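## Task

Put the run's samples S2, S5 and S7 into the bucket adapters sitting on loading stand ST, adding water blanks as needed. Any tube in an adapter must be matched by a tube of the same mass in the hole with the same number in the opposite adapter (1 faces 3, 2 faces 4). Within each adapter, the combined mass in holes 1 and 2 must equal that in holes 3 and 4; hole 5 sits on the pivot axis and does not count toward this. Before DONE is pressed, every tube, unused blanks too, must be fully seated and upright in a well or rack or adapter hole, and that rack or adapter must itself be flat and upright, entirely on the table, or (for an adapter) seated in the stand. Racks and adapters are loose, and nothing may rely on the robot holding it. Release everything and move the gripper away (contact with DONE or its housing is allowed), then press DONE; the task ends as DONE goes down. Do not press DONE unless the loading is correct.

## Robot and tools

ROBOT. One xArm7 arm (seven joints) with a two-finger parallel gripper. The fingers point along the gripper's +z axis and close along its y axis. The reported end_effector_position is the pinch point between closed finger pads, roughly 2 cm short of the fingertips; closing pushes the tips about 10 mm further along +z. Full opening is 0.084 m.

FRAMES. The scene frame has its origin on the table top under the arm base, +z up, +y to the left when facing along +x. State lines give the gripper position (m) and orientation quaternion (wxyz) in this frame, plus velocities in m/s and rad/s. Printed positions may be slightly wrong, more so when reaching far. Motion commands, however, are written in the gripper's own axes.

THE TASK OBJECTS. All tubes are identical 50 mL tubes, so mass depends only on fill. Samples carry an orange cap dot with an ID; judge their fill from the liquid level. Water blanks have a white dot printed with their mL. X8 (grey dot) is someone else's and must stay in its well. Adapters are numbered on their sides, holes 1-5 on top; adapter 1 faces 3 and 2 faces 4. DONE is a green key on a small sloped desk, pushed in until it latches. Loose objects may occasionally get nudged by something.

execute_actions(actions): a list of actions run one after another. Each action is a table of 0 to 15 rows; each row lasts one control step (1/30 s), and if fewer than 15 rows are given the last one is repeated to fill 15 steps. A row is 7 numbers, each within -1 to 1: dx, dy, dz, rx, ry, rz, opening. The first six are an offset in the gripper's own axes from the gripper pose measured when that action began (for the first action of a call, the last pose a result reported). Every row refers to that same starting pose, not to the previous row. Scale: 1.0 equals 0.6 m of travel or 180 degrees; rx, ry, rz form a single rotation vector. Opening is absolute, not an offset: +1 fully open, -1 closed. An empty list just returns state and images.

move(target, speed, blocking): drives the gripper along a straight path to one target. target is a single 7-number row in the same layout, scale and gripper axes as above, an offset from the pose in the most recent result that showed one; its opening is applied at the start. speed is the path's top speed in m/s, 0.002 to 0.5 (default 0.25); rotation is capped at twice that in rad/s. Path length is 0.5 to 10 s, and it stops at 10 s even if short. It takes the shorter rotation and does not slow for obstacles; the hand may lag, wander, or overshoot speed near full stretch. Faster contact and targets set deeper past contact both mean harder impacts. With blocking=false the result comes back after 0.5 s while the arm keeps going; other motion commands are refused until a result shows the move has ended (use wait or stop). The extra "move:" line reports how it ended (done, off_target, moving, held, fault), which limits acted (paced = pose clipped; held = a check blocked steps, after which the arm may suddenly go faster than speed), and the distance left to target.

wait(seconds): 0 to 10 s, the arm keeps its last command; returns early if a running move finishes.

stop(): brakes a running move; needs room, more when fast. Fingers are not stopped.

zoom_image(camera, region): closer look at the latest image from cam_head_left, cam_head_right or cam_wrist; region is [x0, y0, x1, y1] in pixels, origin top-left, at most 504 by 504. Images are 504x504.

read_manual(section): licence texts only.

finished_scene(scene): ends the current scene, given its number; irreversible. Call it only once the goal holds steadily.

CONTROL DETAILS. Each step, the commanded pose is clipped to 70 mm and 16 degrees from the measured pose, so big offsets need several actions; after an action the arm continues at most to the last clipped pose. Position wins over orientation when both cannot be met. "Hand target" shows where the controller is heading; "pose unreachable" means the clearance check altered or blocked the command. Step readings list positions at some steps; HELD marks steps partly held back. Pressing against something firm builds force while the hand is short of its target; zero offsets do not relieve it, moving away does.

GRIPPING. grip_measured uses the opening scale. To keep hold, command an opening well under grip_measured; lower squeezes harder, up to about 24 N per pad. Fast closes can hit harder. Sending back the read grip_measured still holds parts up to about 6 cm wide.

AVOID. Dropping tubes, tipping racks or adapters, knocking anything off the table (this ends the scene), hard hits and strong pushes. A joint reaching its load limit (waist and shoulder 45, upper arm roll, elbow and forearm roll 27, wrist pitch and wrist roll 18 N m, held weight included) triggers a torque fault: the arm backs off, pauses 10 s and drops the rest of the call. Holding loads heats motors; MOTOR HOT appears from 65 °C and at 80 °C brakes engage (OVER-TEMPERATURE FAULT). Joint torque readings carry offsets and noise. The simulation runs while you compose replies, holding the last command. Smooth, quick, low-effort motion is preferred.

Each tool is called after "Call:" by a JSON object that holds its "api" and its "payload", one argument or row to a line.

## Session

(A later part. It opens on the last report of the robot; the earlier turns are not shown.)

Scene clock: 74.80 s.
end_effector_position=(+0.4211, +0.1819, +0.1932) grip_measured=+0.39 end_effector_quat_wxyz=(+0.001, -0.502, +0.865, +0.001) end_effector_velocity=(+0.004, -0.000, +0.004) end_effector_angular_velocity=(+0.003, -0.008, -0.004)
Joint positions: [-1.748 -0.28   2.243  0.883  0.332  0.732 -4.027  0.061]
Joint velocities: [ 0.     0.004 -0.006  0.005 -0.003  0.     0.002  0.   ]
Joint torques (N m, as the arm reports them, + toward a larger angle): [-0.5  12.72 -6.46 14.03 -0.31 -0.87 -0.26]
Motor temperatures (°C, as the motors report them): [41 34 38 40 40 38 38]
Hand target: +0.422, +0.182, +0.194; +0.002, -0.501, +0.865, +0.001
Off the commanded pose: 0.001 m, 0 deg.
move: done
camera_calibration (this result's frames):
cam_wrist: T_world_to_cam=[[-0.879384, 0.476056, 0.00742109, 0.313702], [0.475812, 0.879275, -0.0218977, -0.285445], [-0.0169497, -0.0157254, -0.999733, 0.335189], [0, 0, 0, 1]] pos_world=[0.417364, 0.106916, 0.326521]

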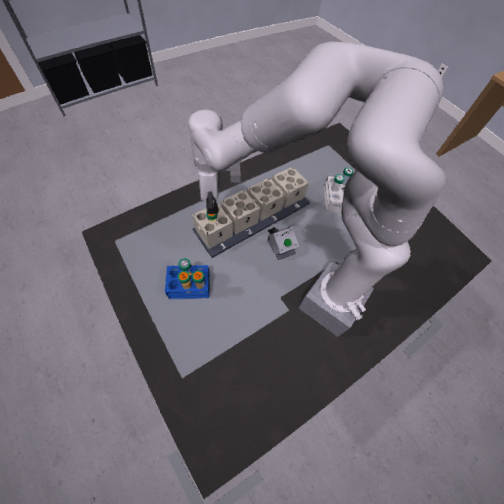

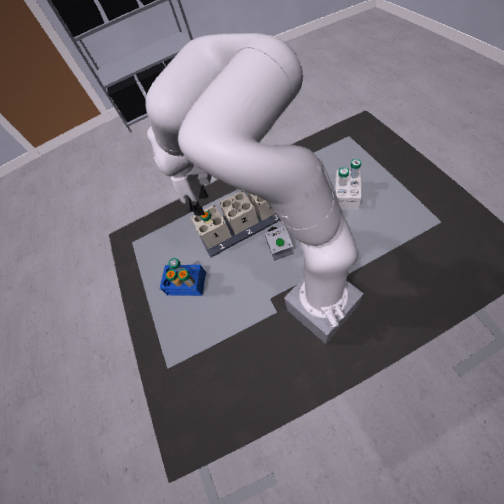

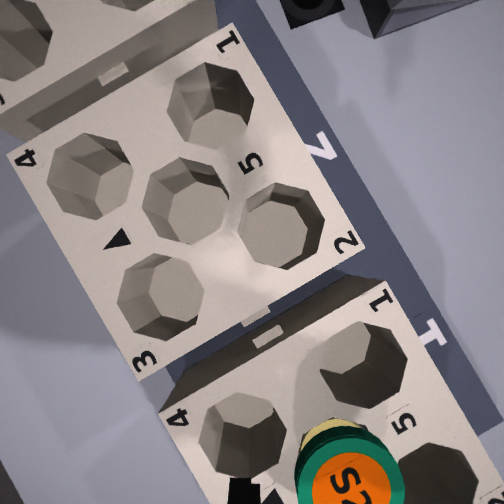

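Call:
{"api": "move", "payload": {
  "target": [-0.07,0.363,0,0,0,0,0.4],
  "speed": 0.3
}}

Call:
{"api": "move", "payload": {
  "target": [0,0,0.127,0,0,0,0.4],
  "speed": 0.12
}}

Call:
{"api": "move", "payload": {
  "target": [0,0,0,0,0,0,-0.5]
}}

Call:
{"api": "move", "payload": {
  "target": [0,0,-0.235,0,0,0,-0.5],
  "speed": 0.15
}}

Scene clock: 81.07 s.
end_effector_position=(+0.2541, +0.3255, +0.1926) grip_measured=+0.39 end_effector_quat_wxyz=(+0.001, -0.500, +0.866, -0.000) end_effector_velocity=(-0.006, +0.005, +0.000) end_effector_angular_velocity=(+0.000, -0.000, +0.017)
Joint positions: [-1.339 -0.066  2.349  0.705  0.074  0.659 -3.337  0.061]
Joint velocities: [ 0.011  0.     0.008  0.001 -0.002  0.     0.003 -0.   ]
Joint torques (N m, as the arm reports them, + toward a larger angle): [-0.19 11.04 -1.57 13.86 -0.36 -0.86 -0.3 ]
Motor temperatures (°C, as the motors report them): [41 34 37 40 40 38 38]
Hand target: +0.253, +0.326, +0.193; +0.001, -0.502, +0.865, -0.000
Off the commanded pose: 0.002 m, 0 deg.
move: done
camera_calibration (this result's frames):
cam_wrist: T_world_to_cam=[[-0.878185, 0.478282, 0.00608438, 0.0976985], [0.478026, 0.878019, -0.0239425, -0.331978], [-0.0167935, -0.0181174, -0.999695, 0.334778], [0, 0, 0, 1]] pos_world=[0.250113, 0.250821, 0.326133]

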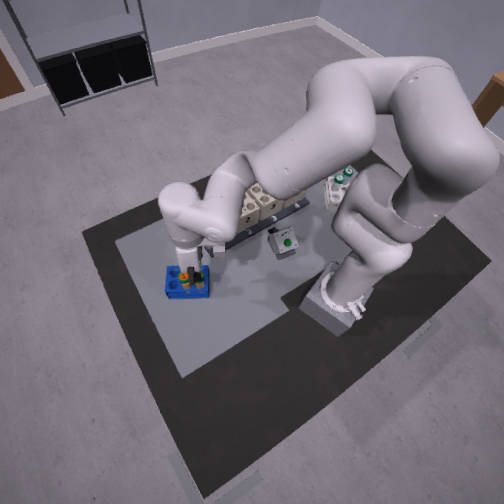

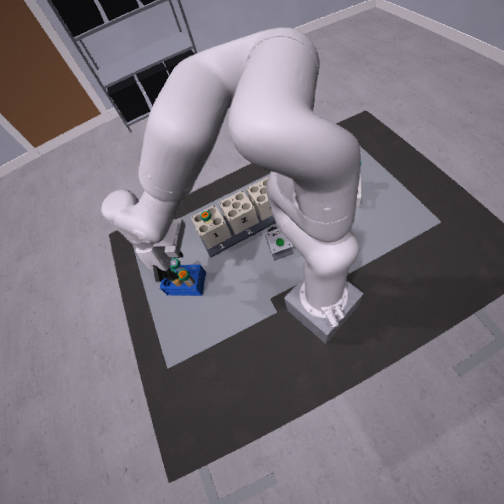

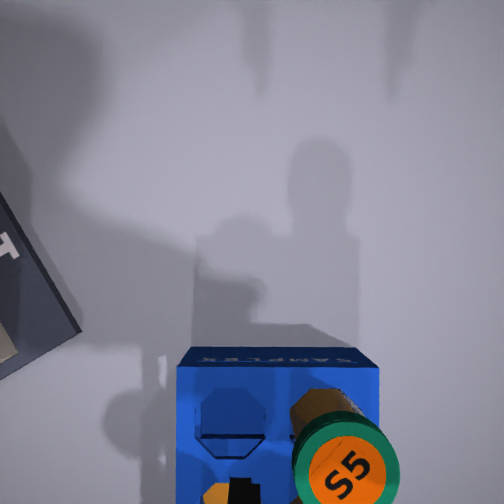

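Scene clock: 82.13 s.
end_effector_position=(+0.2545, +0.3260, +0.1167) grip_measured=+0.39 end_effector_quat_wxyz=(+0.001, -0.500, +0.866, +0.000) end_effector_velocity=(-0.003, -0.002, -0.003) end_effector_angular_velocity=(-0.007, +0.004, +0.004)
Joint positions: [-1.436 -0.33   2.493  0.7    0.444  0.471 -3.606  0.061]
Joint velocities: [ 0.001 -0.004  0.004 -0.004  0.002  0.    -0.002  0.   ]
Joint torques (N m, as the arm reports them, + toward a larger angle): [-0.31 14.56 -5.84 11.51 -0.37 -0.93 -0.2 ]
Motor temperatures (°C, as the motors report them): [41 34 37 40 40 38 38]
Hand target: +0.254, +0.326, +0.116; +0.001, -0.500, +0.866, +0.000
Off the commanded pose: 0.001 m, 0 deg.
move: done
camera_calibration (this result's frames):
cam_wrist: T_world_to_cam=[[-0.878051, 0.478518, 0.00676931, 0.0981187], [0.478272, 0.877919, -0.0226621, -0.334614], [-0.0167871, -0.0166609, -0.99972, 0.258446], [0, 0, 0, 1]] pos_world=[0.250528, 0.251119, 0.250127]

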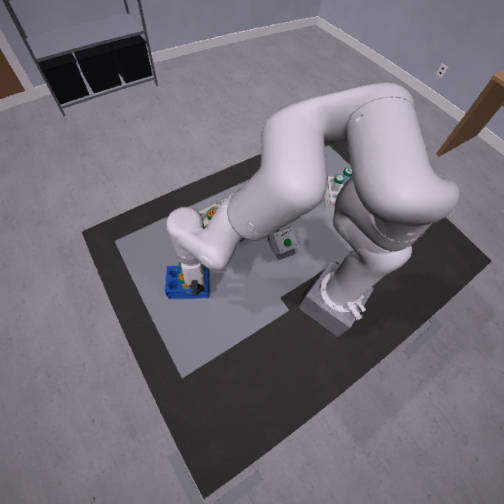

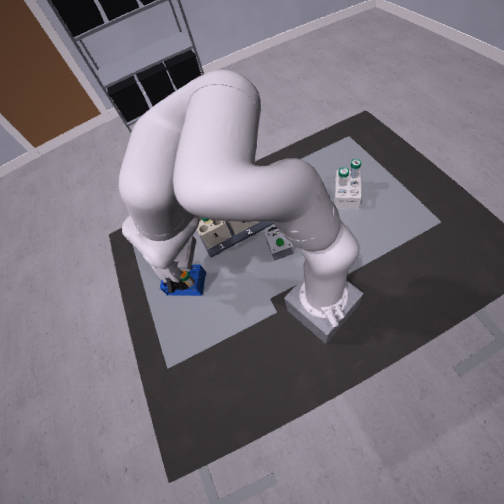

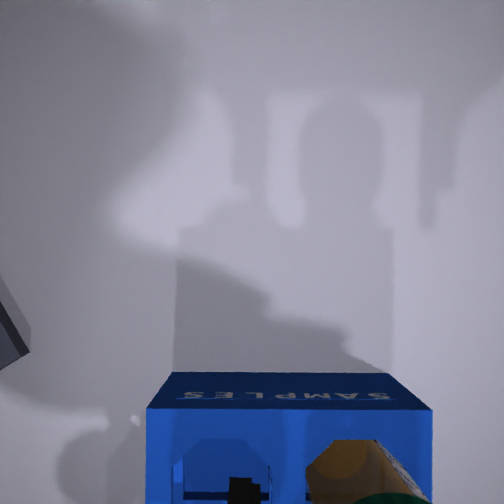

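Scene clock: 82.63 s.
end_effector_position=(+0.2545, +0.3261, +0.1168) grip_measured=-0.26 end_effector_quat_wxyz=(+0.001, -0.500, +0.866, +0.000) end_effector_velocity=(+0.000, -0.000, +0.000) end_effector_angular_velocity=(+0.000, +0.000, -0.002)
Joint positions: [-1.436 -0.33   2.493  0.7    0.444  0.471 -3.606  0.033]
Joint velocities: [-0.     0.    -0.    -0.     0.001  0.     0.     0.   ]
Joint torques (N m, as the arm reports them, + toward a larger angle): [-0.48 14.19 -5.81 11.24 -0.34 -0.85 -0.27]
Motor temperatures (°C, as the motors report them): [41 34 37 40 40 38 38]
Hand target: +0.254, +0.326, +0.117; +0.001, -0.500, +0.866, +0.000
Off the commanded pose: 0.000 m, 0 deg.
move: done
camera_calibration (this result's frames):
cam_wrist: T_world_to_cam=[[-0.87809, 0.478447, 0.0068205, 0.0981046], [0.478205, 0.877963, -0.0223906, -0.334755], [-0.0167009, -0.0163994, -0.999726, 0.258425], [0, 0, 0, 1]] pos_world=[0.250542, 0.251203, 0.25019]

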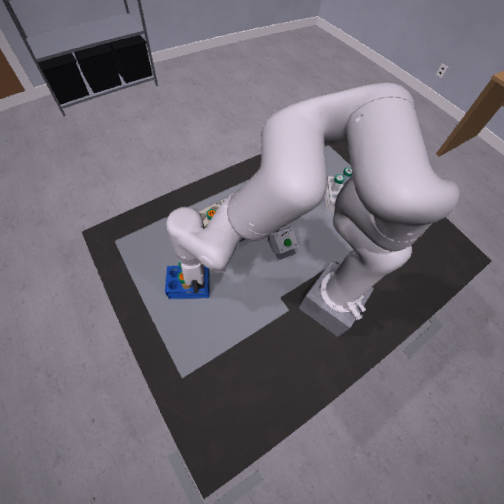

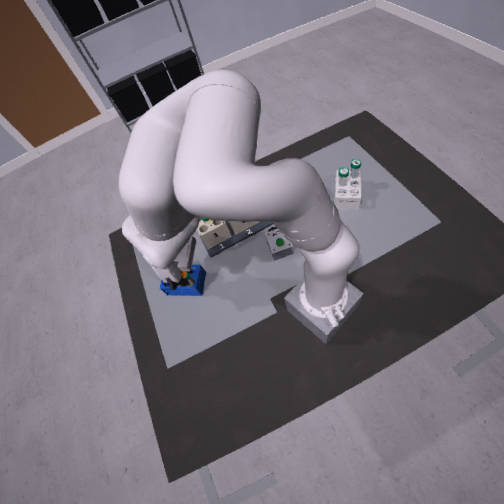

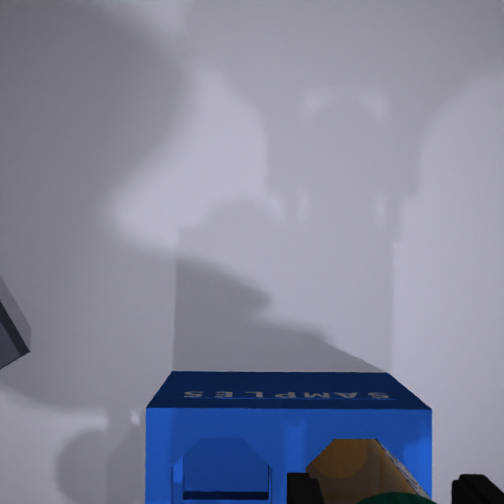

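Scene clock: 84.00 s.
end_effector_position=(+0.2537, +0.3253, +0.2574) grip_measured=-0.26 end_effector_quat_wxyz=(+0.001, -0.501, +0.866, -0.001) end_effector_velocity=(+0.003, +0.002, +0.004) end_effector_angular_velocity=(+0.008, -0.004, -0.003)
Joint positions: [-1.332  0.126  2.35   0.772 -0.12   0.864 -3.188  0.033]
Joint velocities: [-0.003  0.004 -0.     0.006 -0.001  0.     0.001 -0.   ]
Joint torques (N m, as the arm reports them, + toward a larger angle): [-0.18  9.06  1.94 15.44 -0.27 -0.96 -0.3 ]
Motor temperatures (°C, as the motors report them): [41 34 37 40 40 38 38]
Hand target: +0.254, +0.326, +0.258; +0.001, -0.501, +0.866, -0.000
Off the commanded pose: 0.001 m, 0 deg.
move: done
camera_calibration (this result's frames):
cam_wrist: T_world_to_cam=[[-0.878368, 0.477951, 0.00567965, 0.0973634], [0.477699, 0.878191, -0.0241632, -0.329995], [-0.0165367, -0.0185111, -0.999692, 0.399612], [0, 0, 0, 1]] pos_world=[0.249767, 0.250661, 0.390962]

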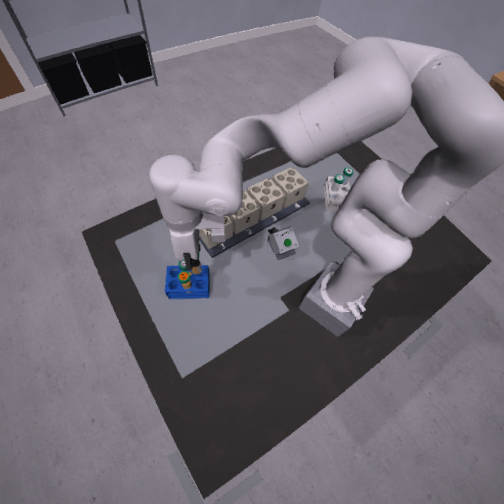

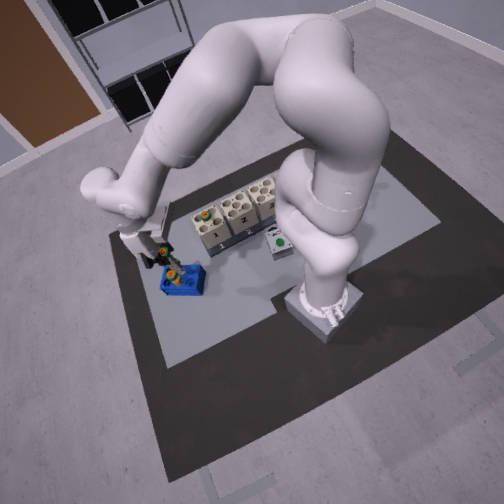

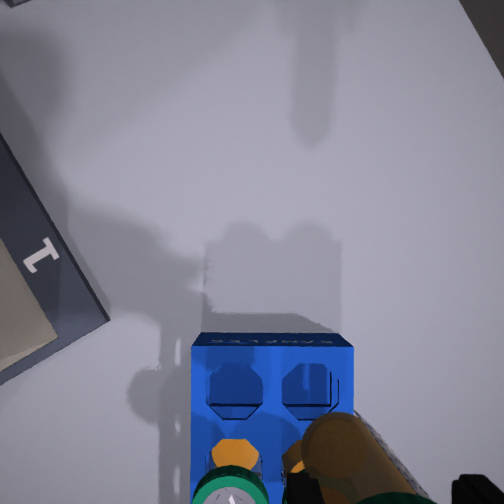

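Call:
{"api": "move", "payload": {
  "target": [0.215,-0.455,0.04,0,0,0,-0.5]
}}

Scene clock: 87.47 s.
end_effector_position=(+0.4257, +0.0779, +0.2338) grip_measured=-0.26 end_effector_quat_wxyz=(+0.002, -0.501, +0.866, +0.001) end_effector_velocity=(+0.000, -0.001, -0.000) end_effector_angular_velocity=(+0.003, +0.011, -0.000)
Joint positions: [-1.544 -0.065  1.817  0.813  0.091  0.796 -4.079  0.033]
Joint velocities: [-0.021 -0.025  0.013  0.011  0.04   0.016 -0.035 -0.   ]
Joint torques (N m, as the arm reports them, + toward a larger angle): [ 0.35  5.46 -2.07 15.13 -0.65 -0.86 -0.34]
Motor temperatures (°C, as the motors report them): [41 34 37 40 40 38 38]
Hand target: +0.426, +0.078, +0.234; +0.001, -0.501, +0.866, +0.001
Off the commanded pose: 0.001 m, 0 deg.
move: done
camera_calibration (this result's frames):
cam_wrist: T_world_to_cam=[[-0.878381, 0.477914, 0.00672121, 0.366521], [0.477689, 0.878268, -0.0214317, -0.196106], [-0.0161455, -0.0156145, -0.999748, 0.373957], [0, 0, 0, 1]] pos_world=[0.42166, 0.00290744, 0.367196]

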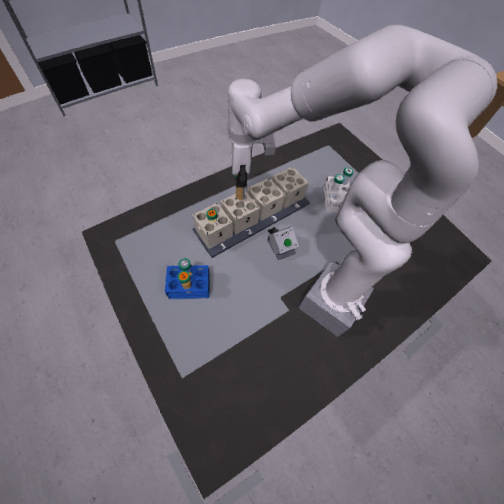

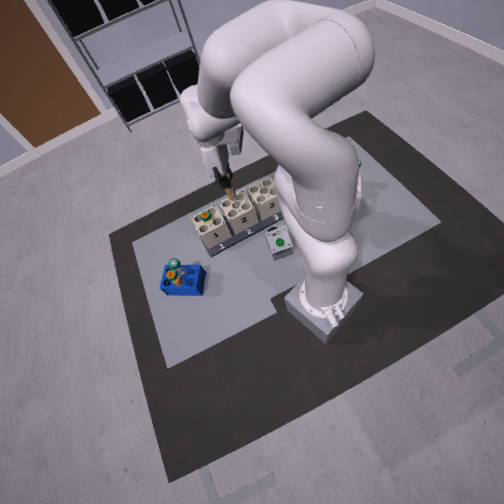

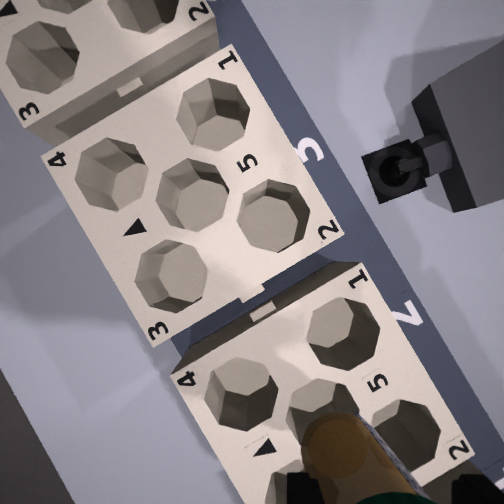

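Call:
{"api": "move", "payload": {
  "target": [0.002,0,0.168,0,0,0,-0.5],
  "speed": 0.05
}}

Call:
{"api": "move", "payload": {
  "target": [0,0,0,0,0,0,0.4]
}}

Call:
{"api": "move", "payload": {
  "target": [0,0,-0.1,0,0,0,0.4]
}}

Scene clock: 92.23 s.
end_effector_position=(+0.4257, +0.0773, +0.1331) grip_measured=-0.26 end_effector_quat_wxyz=(+0.002, -0.501, +0.866, +0.001) end_effector_velocity=(+0.000, -0.000, -0.000) end_effector_angular_velocity=(+0.001, -0.000, +0.000)
Joint positions: [-1.901 -0.436  2.215  0.786  0.639  0.608 -4.473  0.033]
Joint velocities: [-0.002 -0.     0.001 -0.     0.002 -0.001 -0.003 -0.   ]
Joint torques (N m, as the arm reports them, + toward a larger angle): [-0.29 13.4  -9.58 11.98 -0.29 -1.06 -0.31]
Motor temperatures (°C, as the motors report them): [41 34 37 40 40 38 38]
Hand target: +0.426, +0.077, +0.133; +0.002, -0.501, +0.866, +0.001
Off the commanded pose: 0.000 m, 0 deg.
move: done
camera_calibration (this result's frames):
cam_wrist: T_world_to_cam=[[-0.878253, 0.478146, 0.0068685, 0.367425], [0.477938, 0.878162, -0.0201825, -0.197975], [-0.0156818, -0.0144427, -0.999773, 0.272941], [0, 0, 0, 1]] pos_world=[0.421592, 0.00211341, 0.266359]

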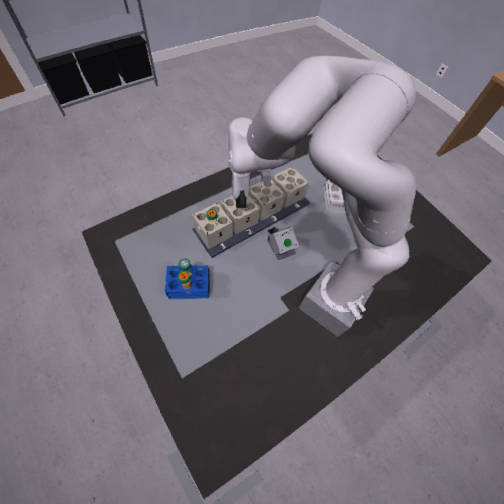

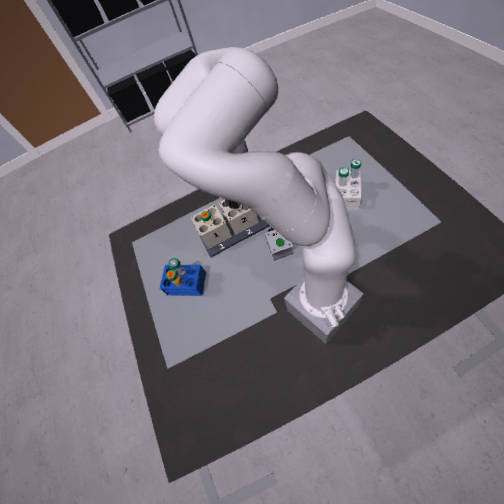

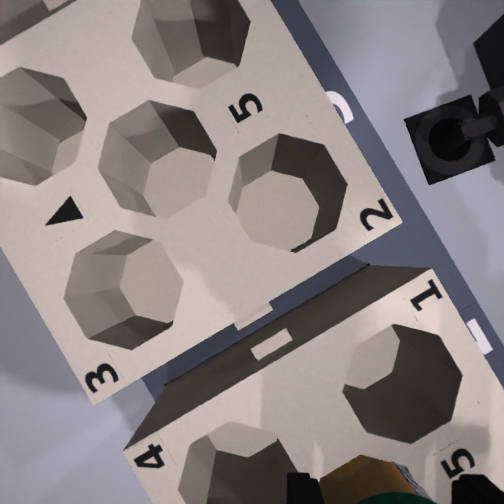

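Scene clock: 92.73 s.
end_effector_position=(+0.4257, +0.0773, +0.1331) grip_measured=+0.39 end_effector_quat_wxyz=(+0.002, -0.501, +0.866, +0.001) end_effector_velocity=(+0.000, -0.000, -0.000) end_effector_angular_velocity=(-0.001, +0.000, +0.001)
Joint positions: [-1.901 -0.436  2.215  0.786  0.639  0.608 -4.473  0.061]
Joint velocities: [ 0.    -0.001  0.     0.    -0.    -0.    -0.001  0.   ]
Joint torques (N m, as the arm reports them, + toward a larger angle): [-0.4  13.03 -9.57 11.74 -0.48 -0.96 -0.25]
Motor temperatures (°C, as the motors report them): [41 34 37 40 40 38 38]
Hand target: +0.426, +0.077, +0.133; +0.002, -0.501, +0.866, +0.001
Off the commanded pose: 0.000 m, 0 deg.
move: done
camera_calibration (this result's frames):
cam_wrist: T_world_to_cam=[[-0.878271, 0.478114, 0.00686522, 0.36743], [0.477907, 0.87818, -0.0201354, -0.197996], [-0.0156559, -0.0144034, -0.999774, 0.272941], [0, 0, 0, 1]] pos_world=[0.4216, 0.00213394, 0.26637]

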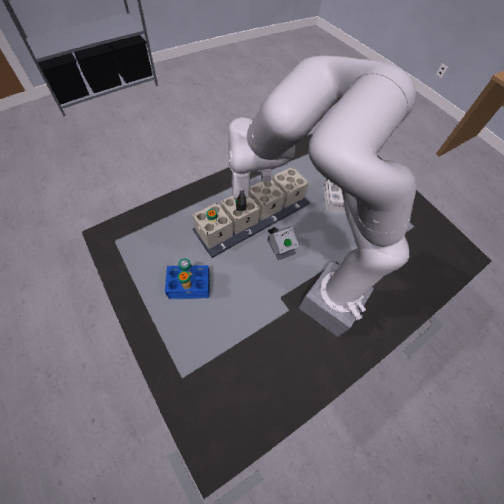

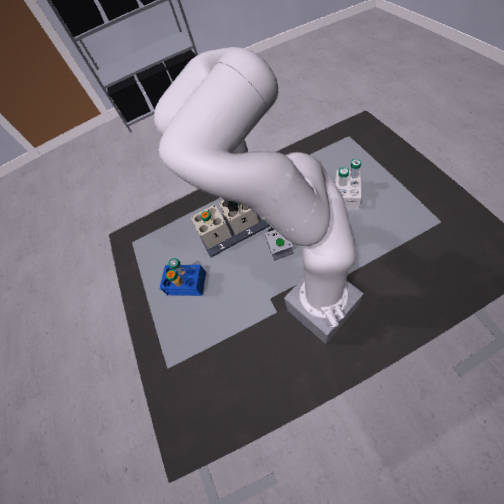

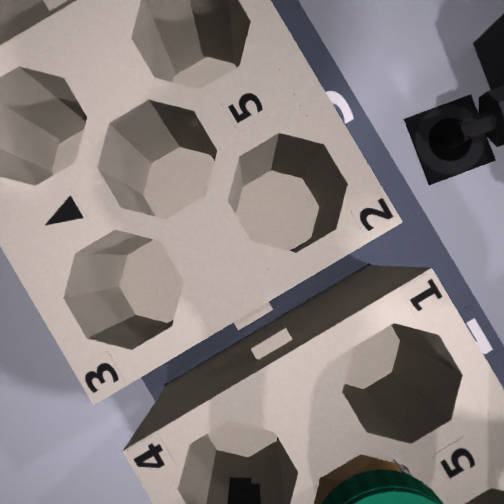

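Scene clock: 93.57 s.
end_effector_position=(+0.4250, +0.0771, +0.1927) grip_measured=+0.39 end_effector_quat_wxyz=(+0.001, -0.501, +0.866, +0.001) end_effector_velocity=(+0.002, -0.002, +0.002) end_effector_angular_velocity=(-0.001, -0.006, -0.009)
Joint positions: [-1.724 -0.243  2.001  0.784  0.347  0.709 -4.268  0.061]
Joint velocities: [ 0.004  0.004 -0.01   0.001 -0.007 -0.002  0.009 -0.   ]
Joint torques (N m, as the arm reports them, + toward a larger angle): [-0.47  8.83 -6.01 13.8  -0.58 -0.98 -0.35]
Motor temperatures (°C, as the motors report them): [41 34 37 40 40 38 38]
Hand target: +0.425, +0.077, +0.193; +0.002, -0.501, +0.866, +0.001
Off the commanded pose: 0.001 m, 0 deg.
move: done
camera_calibration (this result's frames):
cam_wrist: T_world_to_cam=[[-0.878451, 0.477773, 0.00756991, 0.366442], [0.477532, 0.87835, -0.0215424, -0.195881], [-0.0169414, -0.0153091, -0.999739, 0.333118], [0, 0, 0, 1]] pos_world=[0.421084, 0.00207605, 0.326037]

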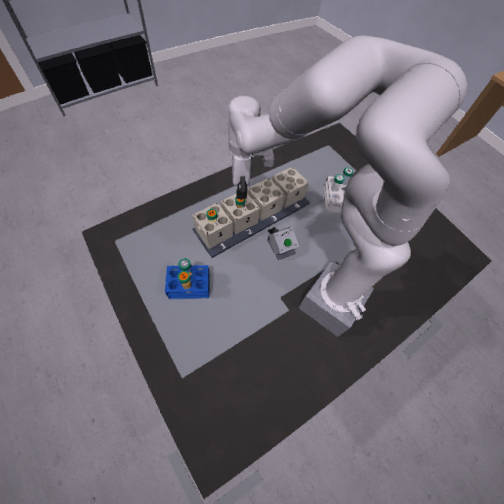

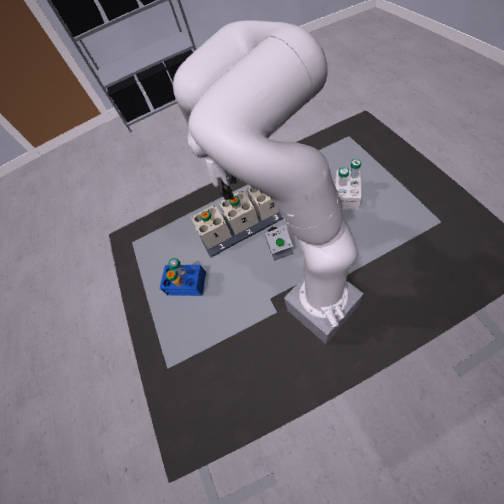

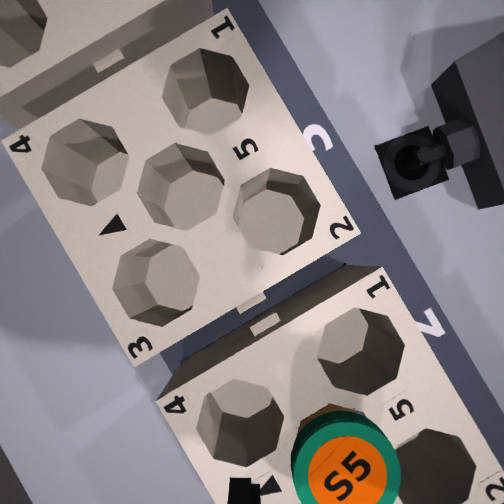

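Call:
{"api": "move", "payload": {
  "target": [-0.283,0.454,0,0,0,0.333,0.4],
  "speed": 0.3
}}

Scene clock: 100.07 s.
end_effector_position=(+0.2741, +0.3591, +0.1922) grip_measured=+0.39 end_effector_quat_wxyz=(+0.000, -0.001, +1.000, +0.000) end_effector_velocity=(-0.005, +0.005, -0.001) end_effector_angular_velocity=(-0.001, +0.002, +0.013)
Joint positions: [-1.019 -0.363  2.019  0.869  0.481  0.765 -2.575  0.061]
Joint velocities: [ 0.005 -0.003  0.01   0.005  0.002  0.003  0.002 -0.   ]
Joint torques (N m, as the arm reports them, + toward a larger angle): [-0.22 10.97 -9.39 13.54 -0.29 -0.91 -0.29]
Motor temperatures (°C, as the motors report them): [41 34 37 40 40 38 38]
Hand target: +0.274, +0.360, +0.192; +0.000, -0.001, +1.000, +0.000
Off the commanded pose: 0.002 m, 0 deg.
move: done
camera_calibration (this result's frames):
cam_wrist: T_world_to_cam=[[-0.0250506, 0.999655, 0.00795625, -0.322187], [0.99938, 0.025239, -0.0245458, -0.207637], [-0.0247381, 0.00733643, -0.999667, 0.328365], [0, 0, 0, 1]] pos_world=[0.20756, 0.324907, 0.325722]

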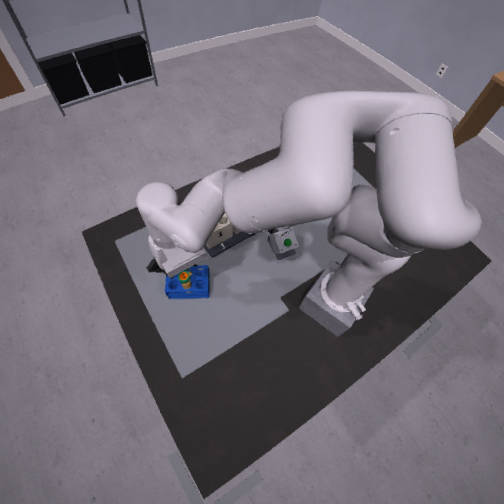

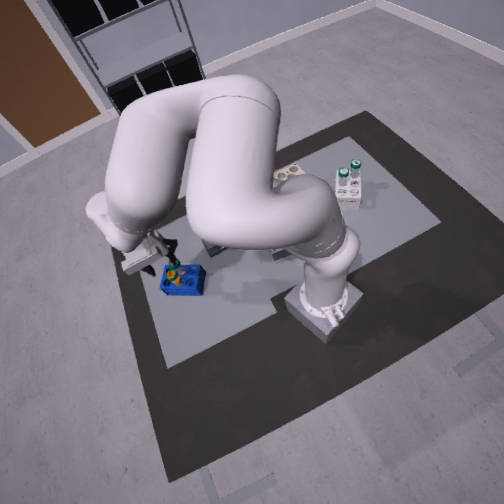

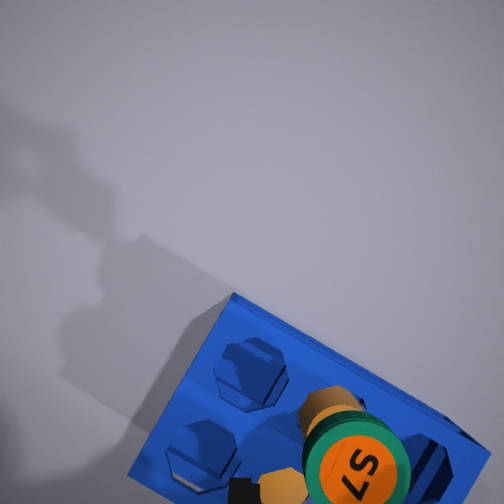

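Call:
{"api": "move", "payload": {
  "target": [0.004,0.005,0.125,0,0,0,0.4],
  "speed": 0.12
}}

Call:
{"api": "move", "payload": {
  "target": [0,0,0,0,0,0,-0.5]
}}

Call:
{"api": "move", "payload": {
  "target": [0,0,-0.24,0,0,0,-0.5],
  "speed": 0.15
}}

Call:
{"api": "move", "payload": {
  "target": [-0.262,-0.662,0,0,0,0,-0.5],
  "speed": 0.3
}}

Scene clock: 104.43 s.
end_effector_position=(+0.2722, +0.3625, +0.1176) grip_measured=+0.39 end_effector_quat_wxyz=(+0.000, -0.000, +1.000, +0.001) end_effector_velocity=(-0.003, -0.001, -0.003) end_effector_angular_velocity=(-0.006, +0.005, +0.003)
Joint positions: [-1.204 -0.555  2.257  0.878  0.75   0.643 -2.747  0.061]
Joint velocities: [ 0.001 -0.003  0.005 -0.004  0.002  0.001 -0.001 -0.   ]
Joint torques (N m, as the arm reports them, + toward a larger angle): [ -0.31  15.03 -11.81  11.18  -0.35  -0.93  -0.35]
Motor temperatures (°C, as the motors report them): [41 34 37 40 40 38 38]
Hand target: +0.272, +0.362, +0.117; +0.000, -0.000, +1.000, +0.001
Off the commanded pose: 0.001 m, 0 deg.
move: done
camera_calibration (this result's frames):
cam_wrist: T_world_to_cam=[[-0.0247087, 0.999651, 0.00935446, -0.325331], [0.999398, 0.0249281, -0.0241143, -0.207624], [-0.0243391, 0.008753, -0.999665, 0.25312], [0, 0, 0, 1]] pos_world=[0.205621, 0.328178, 0.251071]

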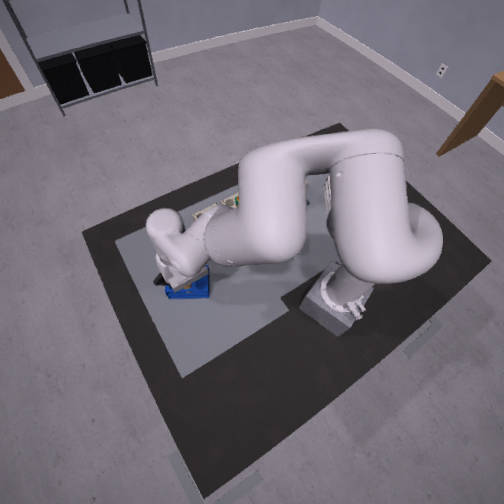

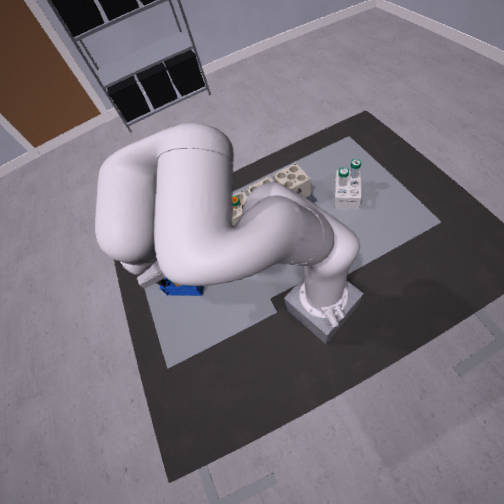

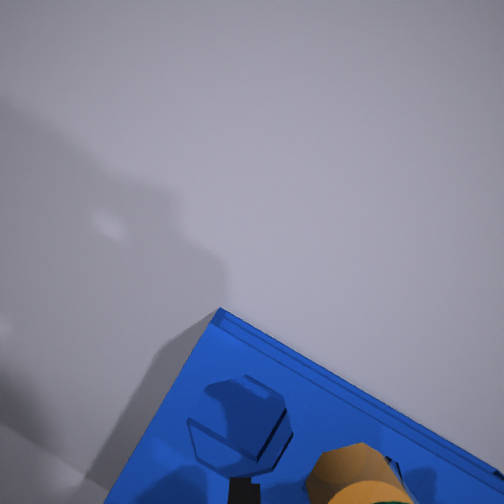

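Scene clock: 104.93 s.
end_effector_position=(+0.2723, +0.3627, +0.1177) grip_measured=-0.26 end_effector_quat_wxyz=(+0.000, -0.000, +1.000, +0.001) end_effector_velocity=(-0.000, -0.000, -0.000) end_effector_angular_velocity=(-0.000, +0.001, +0.000)
Joint positions: [-1.204 -0.555  2.256  0.878  0.75   0.643 -2.747  0.033]
Joint velocities: [ 0.    -0.     0.    -0.001  0.001 -0.    -0.001  0.   ]
Joint torques (N m, as the arm reports them, + toward a larger angle): [ -0.69  14.6  -11.9   10.96  -0.44  -0.78  -0.22]
Motor temperatures (°C, as the motors report them): [41 34 37 40 40 38 38]
Hand target: +0.272, +0.363, +0.118; +0.000, -0.000, +1.000, +0.001
Off the commanded pose: 0.000 m, 0 deg.
move: done
camera_calibration (this result's frames):
cam_wrist: T_world_to_cam=[[-0.0247521, 0.999647, 0.00966578, -0.325485], [0.999401, 0.0249775, -0.0239471, -0.207722], [-0.02418, 0.00906725, -0.999666, 0.25307], [0, 0, 0, 1]] pos_world=[0.20566, 0.328264, 0.251157]

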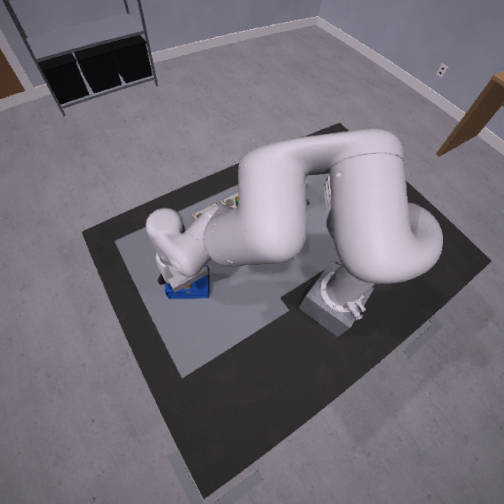

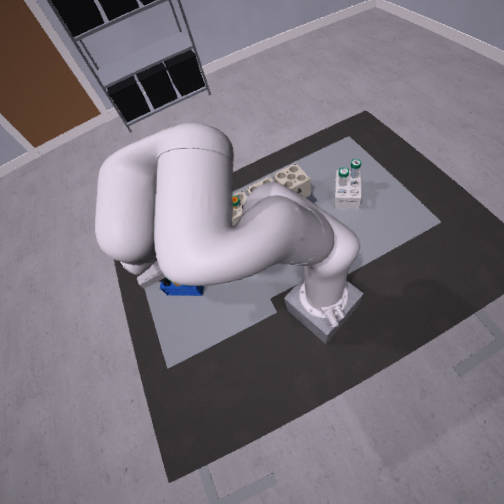

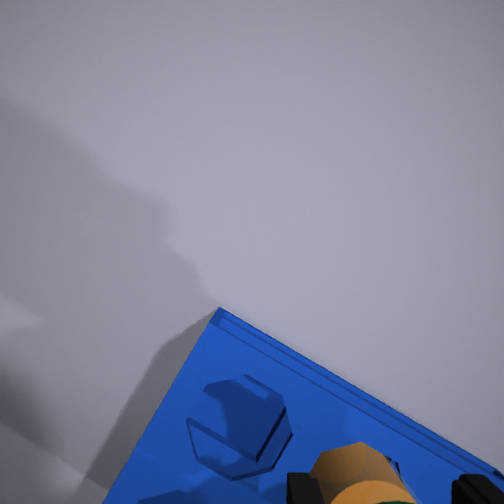

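Scene clock: 106.33 s.
end_effector_position=(+0.2715, +0.3619, +0.2613) grip_measured=-0.26 end_effector_quat_wxyz=(+0.000, -0.001, +1.000, +0.000) end_effector_velocity=(+0.003, +0.000, +0.003) end_effector_angular_velocity=(+0.006, -0.012, -0.005)
Joint positions: [-0.81  -0.126  1.814  0.923  0.157  0.898 -2.334  0.033]
Joint velocities: [ 0.018  0.017 -0.018 -0.002 -0.027 -0.01   0.022 -0.   ]
Joint torques (N m, as the arm reports them, + toward a larger angle): [-0.36  6.47 -3.76 15.69 -0.44 -0.78 -0.41]
Motor temperatures (°C, as the motors report them): [41 34 37 40 40 38 38]
Hand target: +0.272, +0.362, +0.262; +0.000, -0.001, +1.000, +0.001
Off the commanded pose: 0.001 m, 0 deg.
move: done
camera_calibration (this result's frames):
cam_wrist: T_world_to_cam=[[-0.0254529, 0.999648, 0.00744359, -0.325402], [0.999372, 0.0256282, -0.024486, -0.203528], [-0.0246681, 0.00681568, -0.999672, 0.397565], [0, 0, 0, 1]] pos_world=[0.204925, 0.327794, 0.394873]

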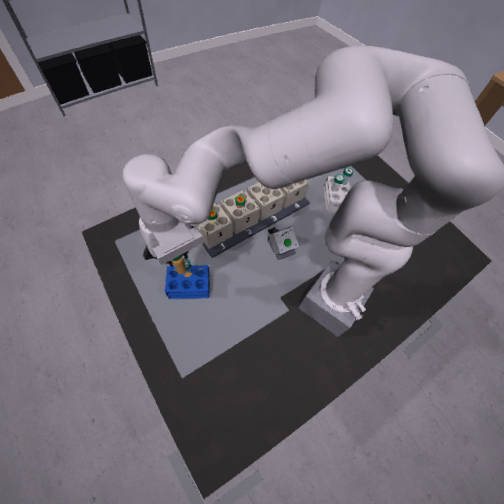

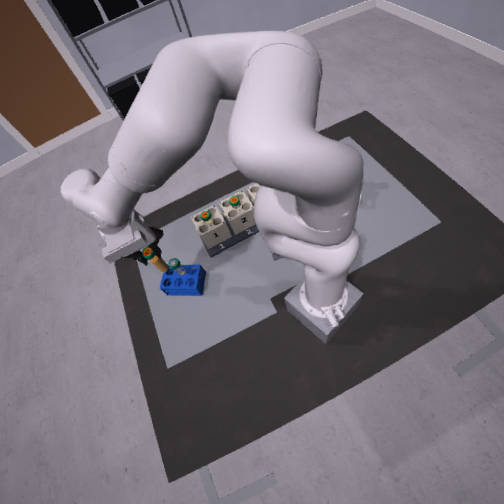

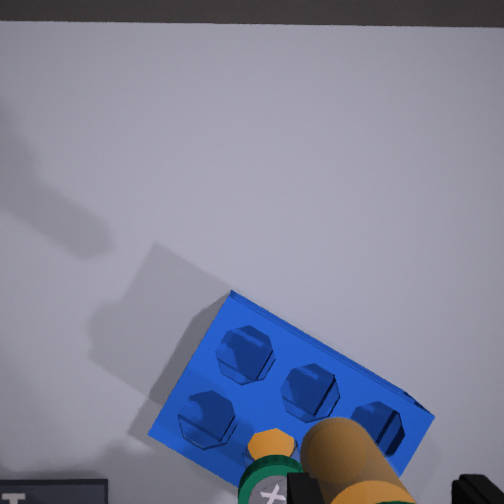

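Scene clock: 108.23 s.
end_effector_position=(+0.4287, -0.0340, +0.2619) grip_measured=-0.26 end_effector_quat_wxyz=(+0.001, -0.002, +1.000, +0.001) end_effector_velocity=(+0.002, -0.009, +0.000) end_effector_angular_velocity=(+0.002, -0.001, -0.019)
Joint positions: [-1.538  0.627  1.691  0.885 -0.714  1.093 -2.685  0.033]
Joint velocities: [-0.005  0.002 -0.013  0.01  -0.     0.    -0.002 -0.   ]
Joint torques (N m, as the arm reports them, + toward a larger angle): [-0.31 -5.03 15.55 13.45 -0.28 -1.   -0.31]
Motor temperatures (°C, as the motors report them): [41 34 38 40 40 38 38]
Hand target: +0.429, -0.035, +0.262; +0.001, -0.001, +1.000, +0.001
Off the commanded pose: 0.001 m, 0 deg.
move: done
camera_calibration (this result's frames):
cam_wrist: T_world_to_cam=[[-0.0276572, 0.99958, 0.00861206, 0.0749966], [0.999335, 0.0278532, -0.0235313, -0.350639], [-0.0237613, 0.00795552, -0.999686, 0.404372], [0, 0, 0, 1]] pos_world=[0.362088, -0.0684157, 0.395348]

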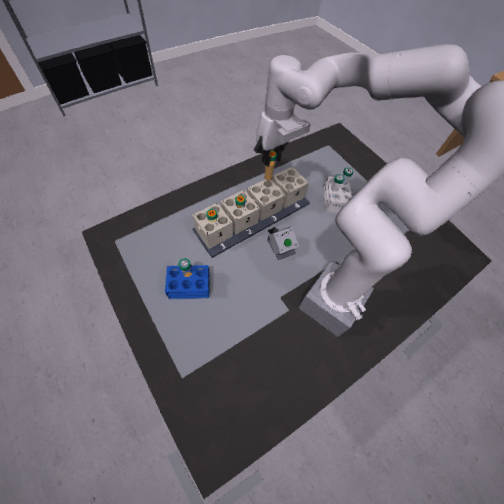

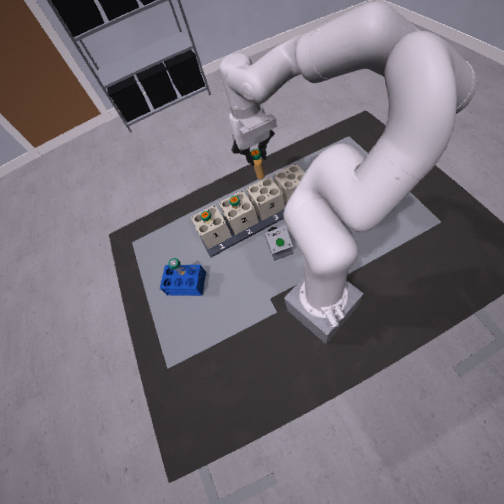

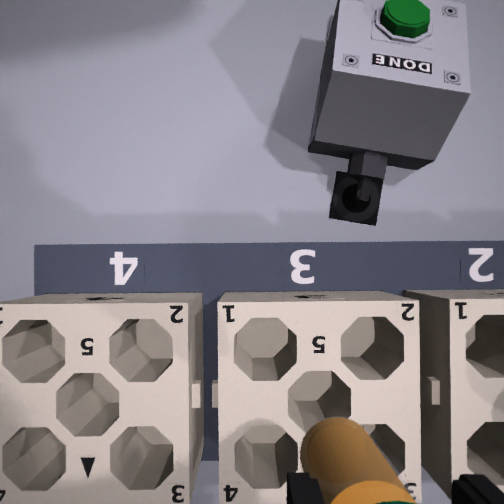

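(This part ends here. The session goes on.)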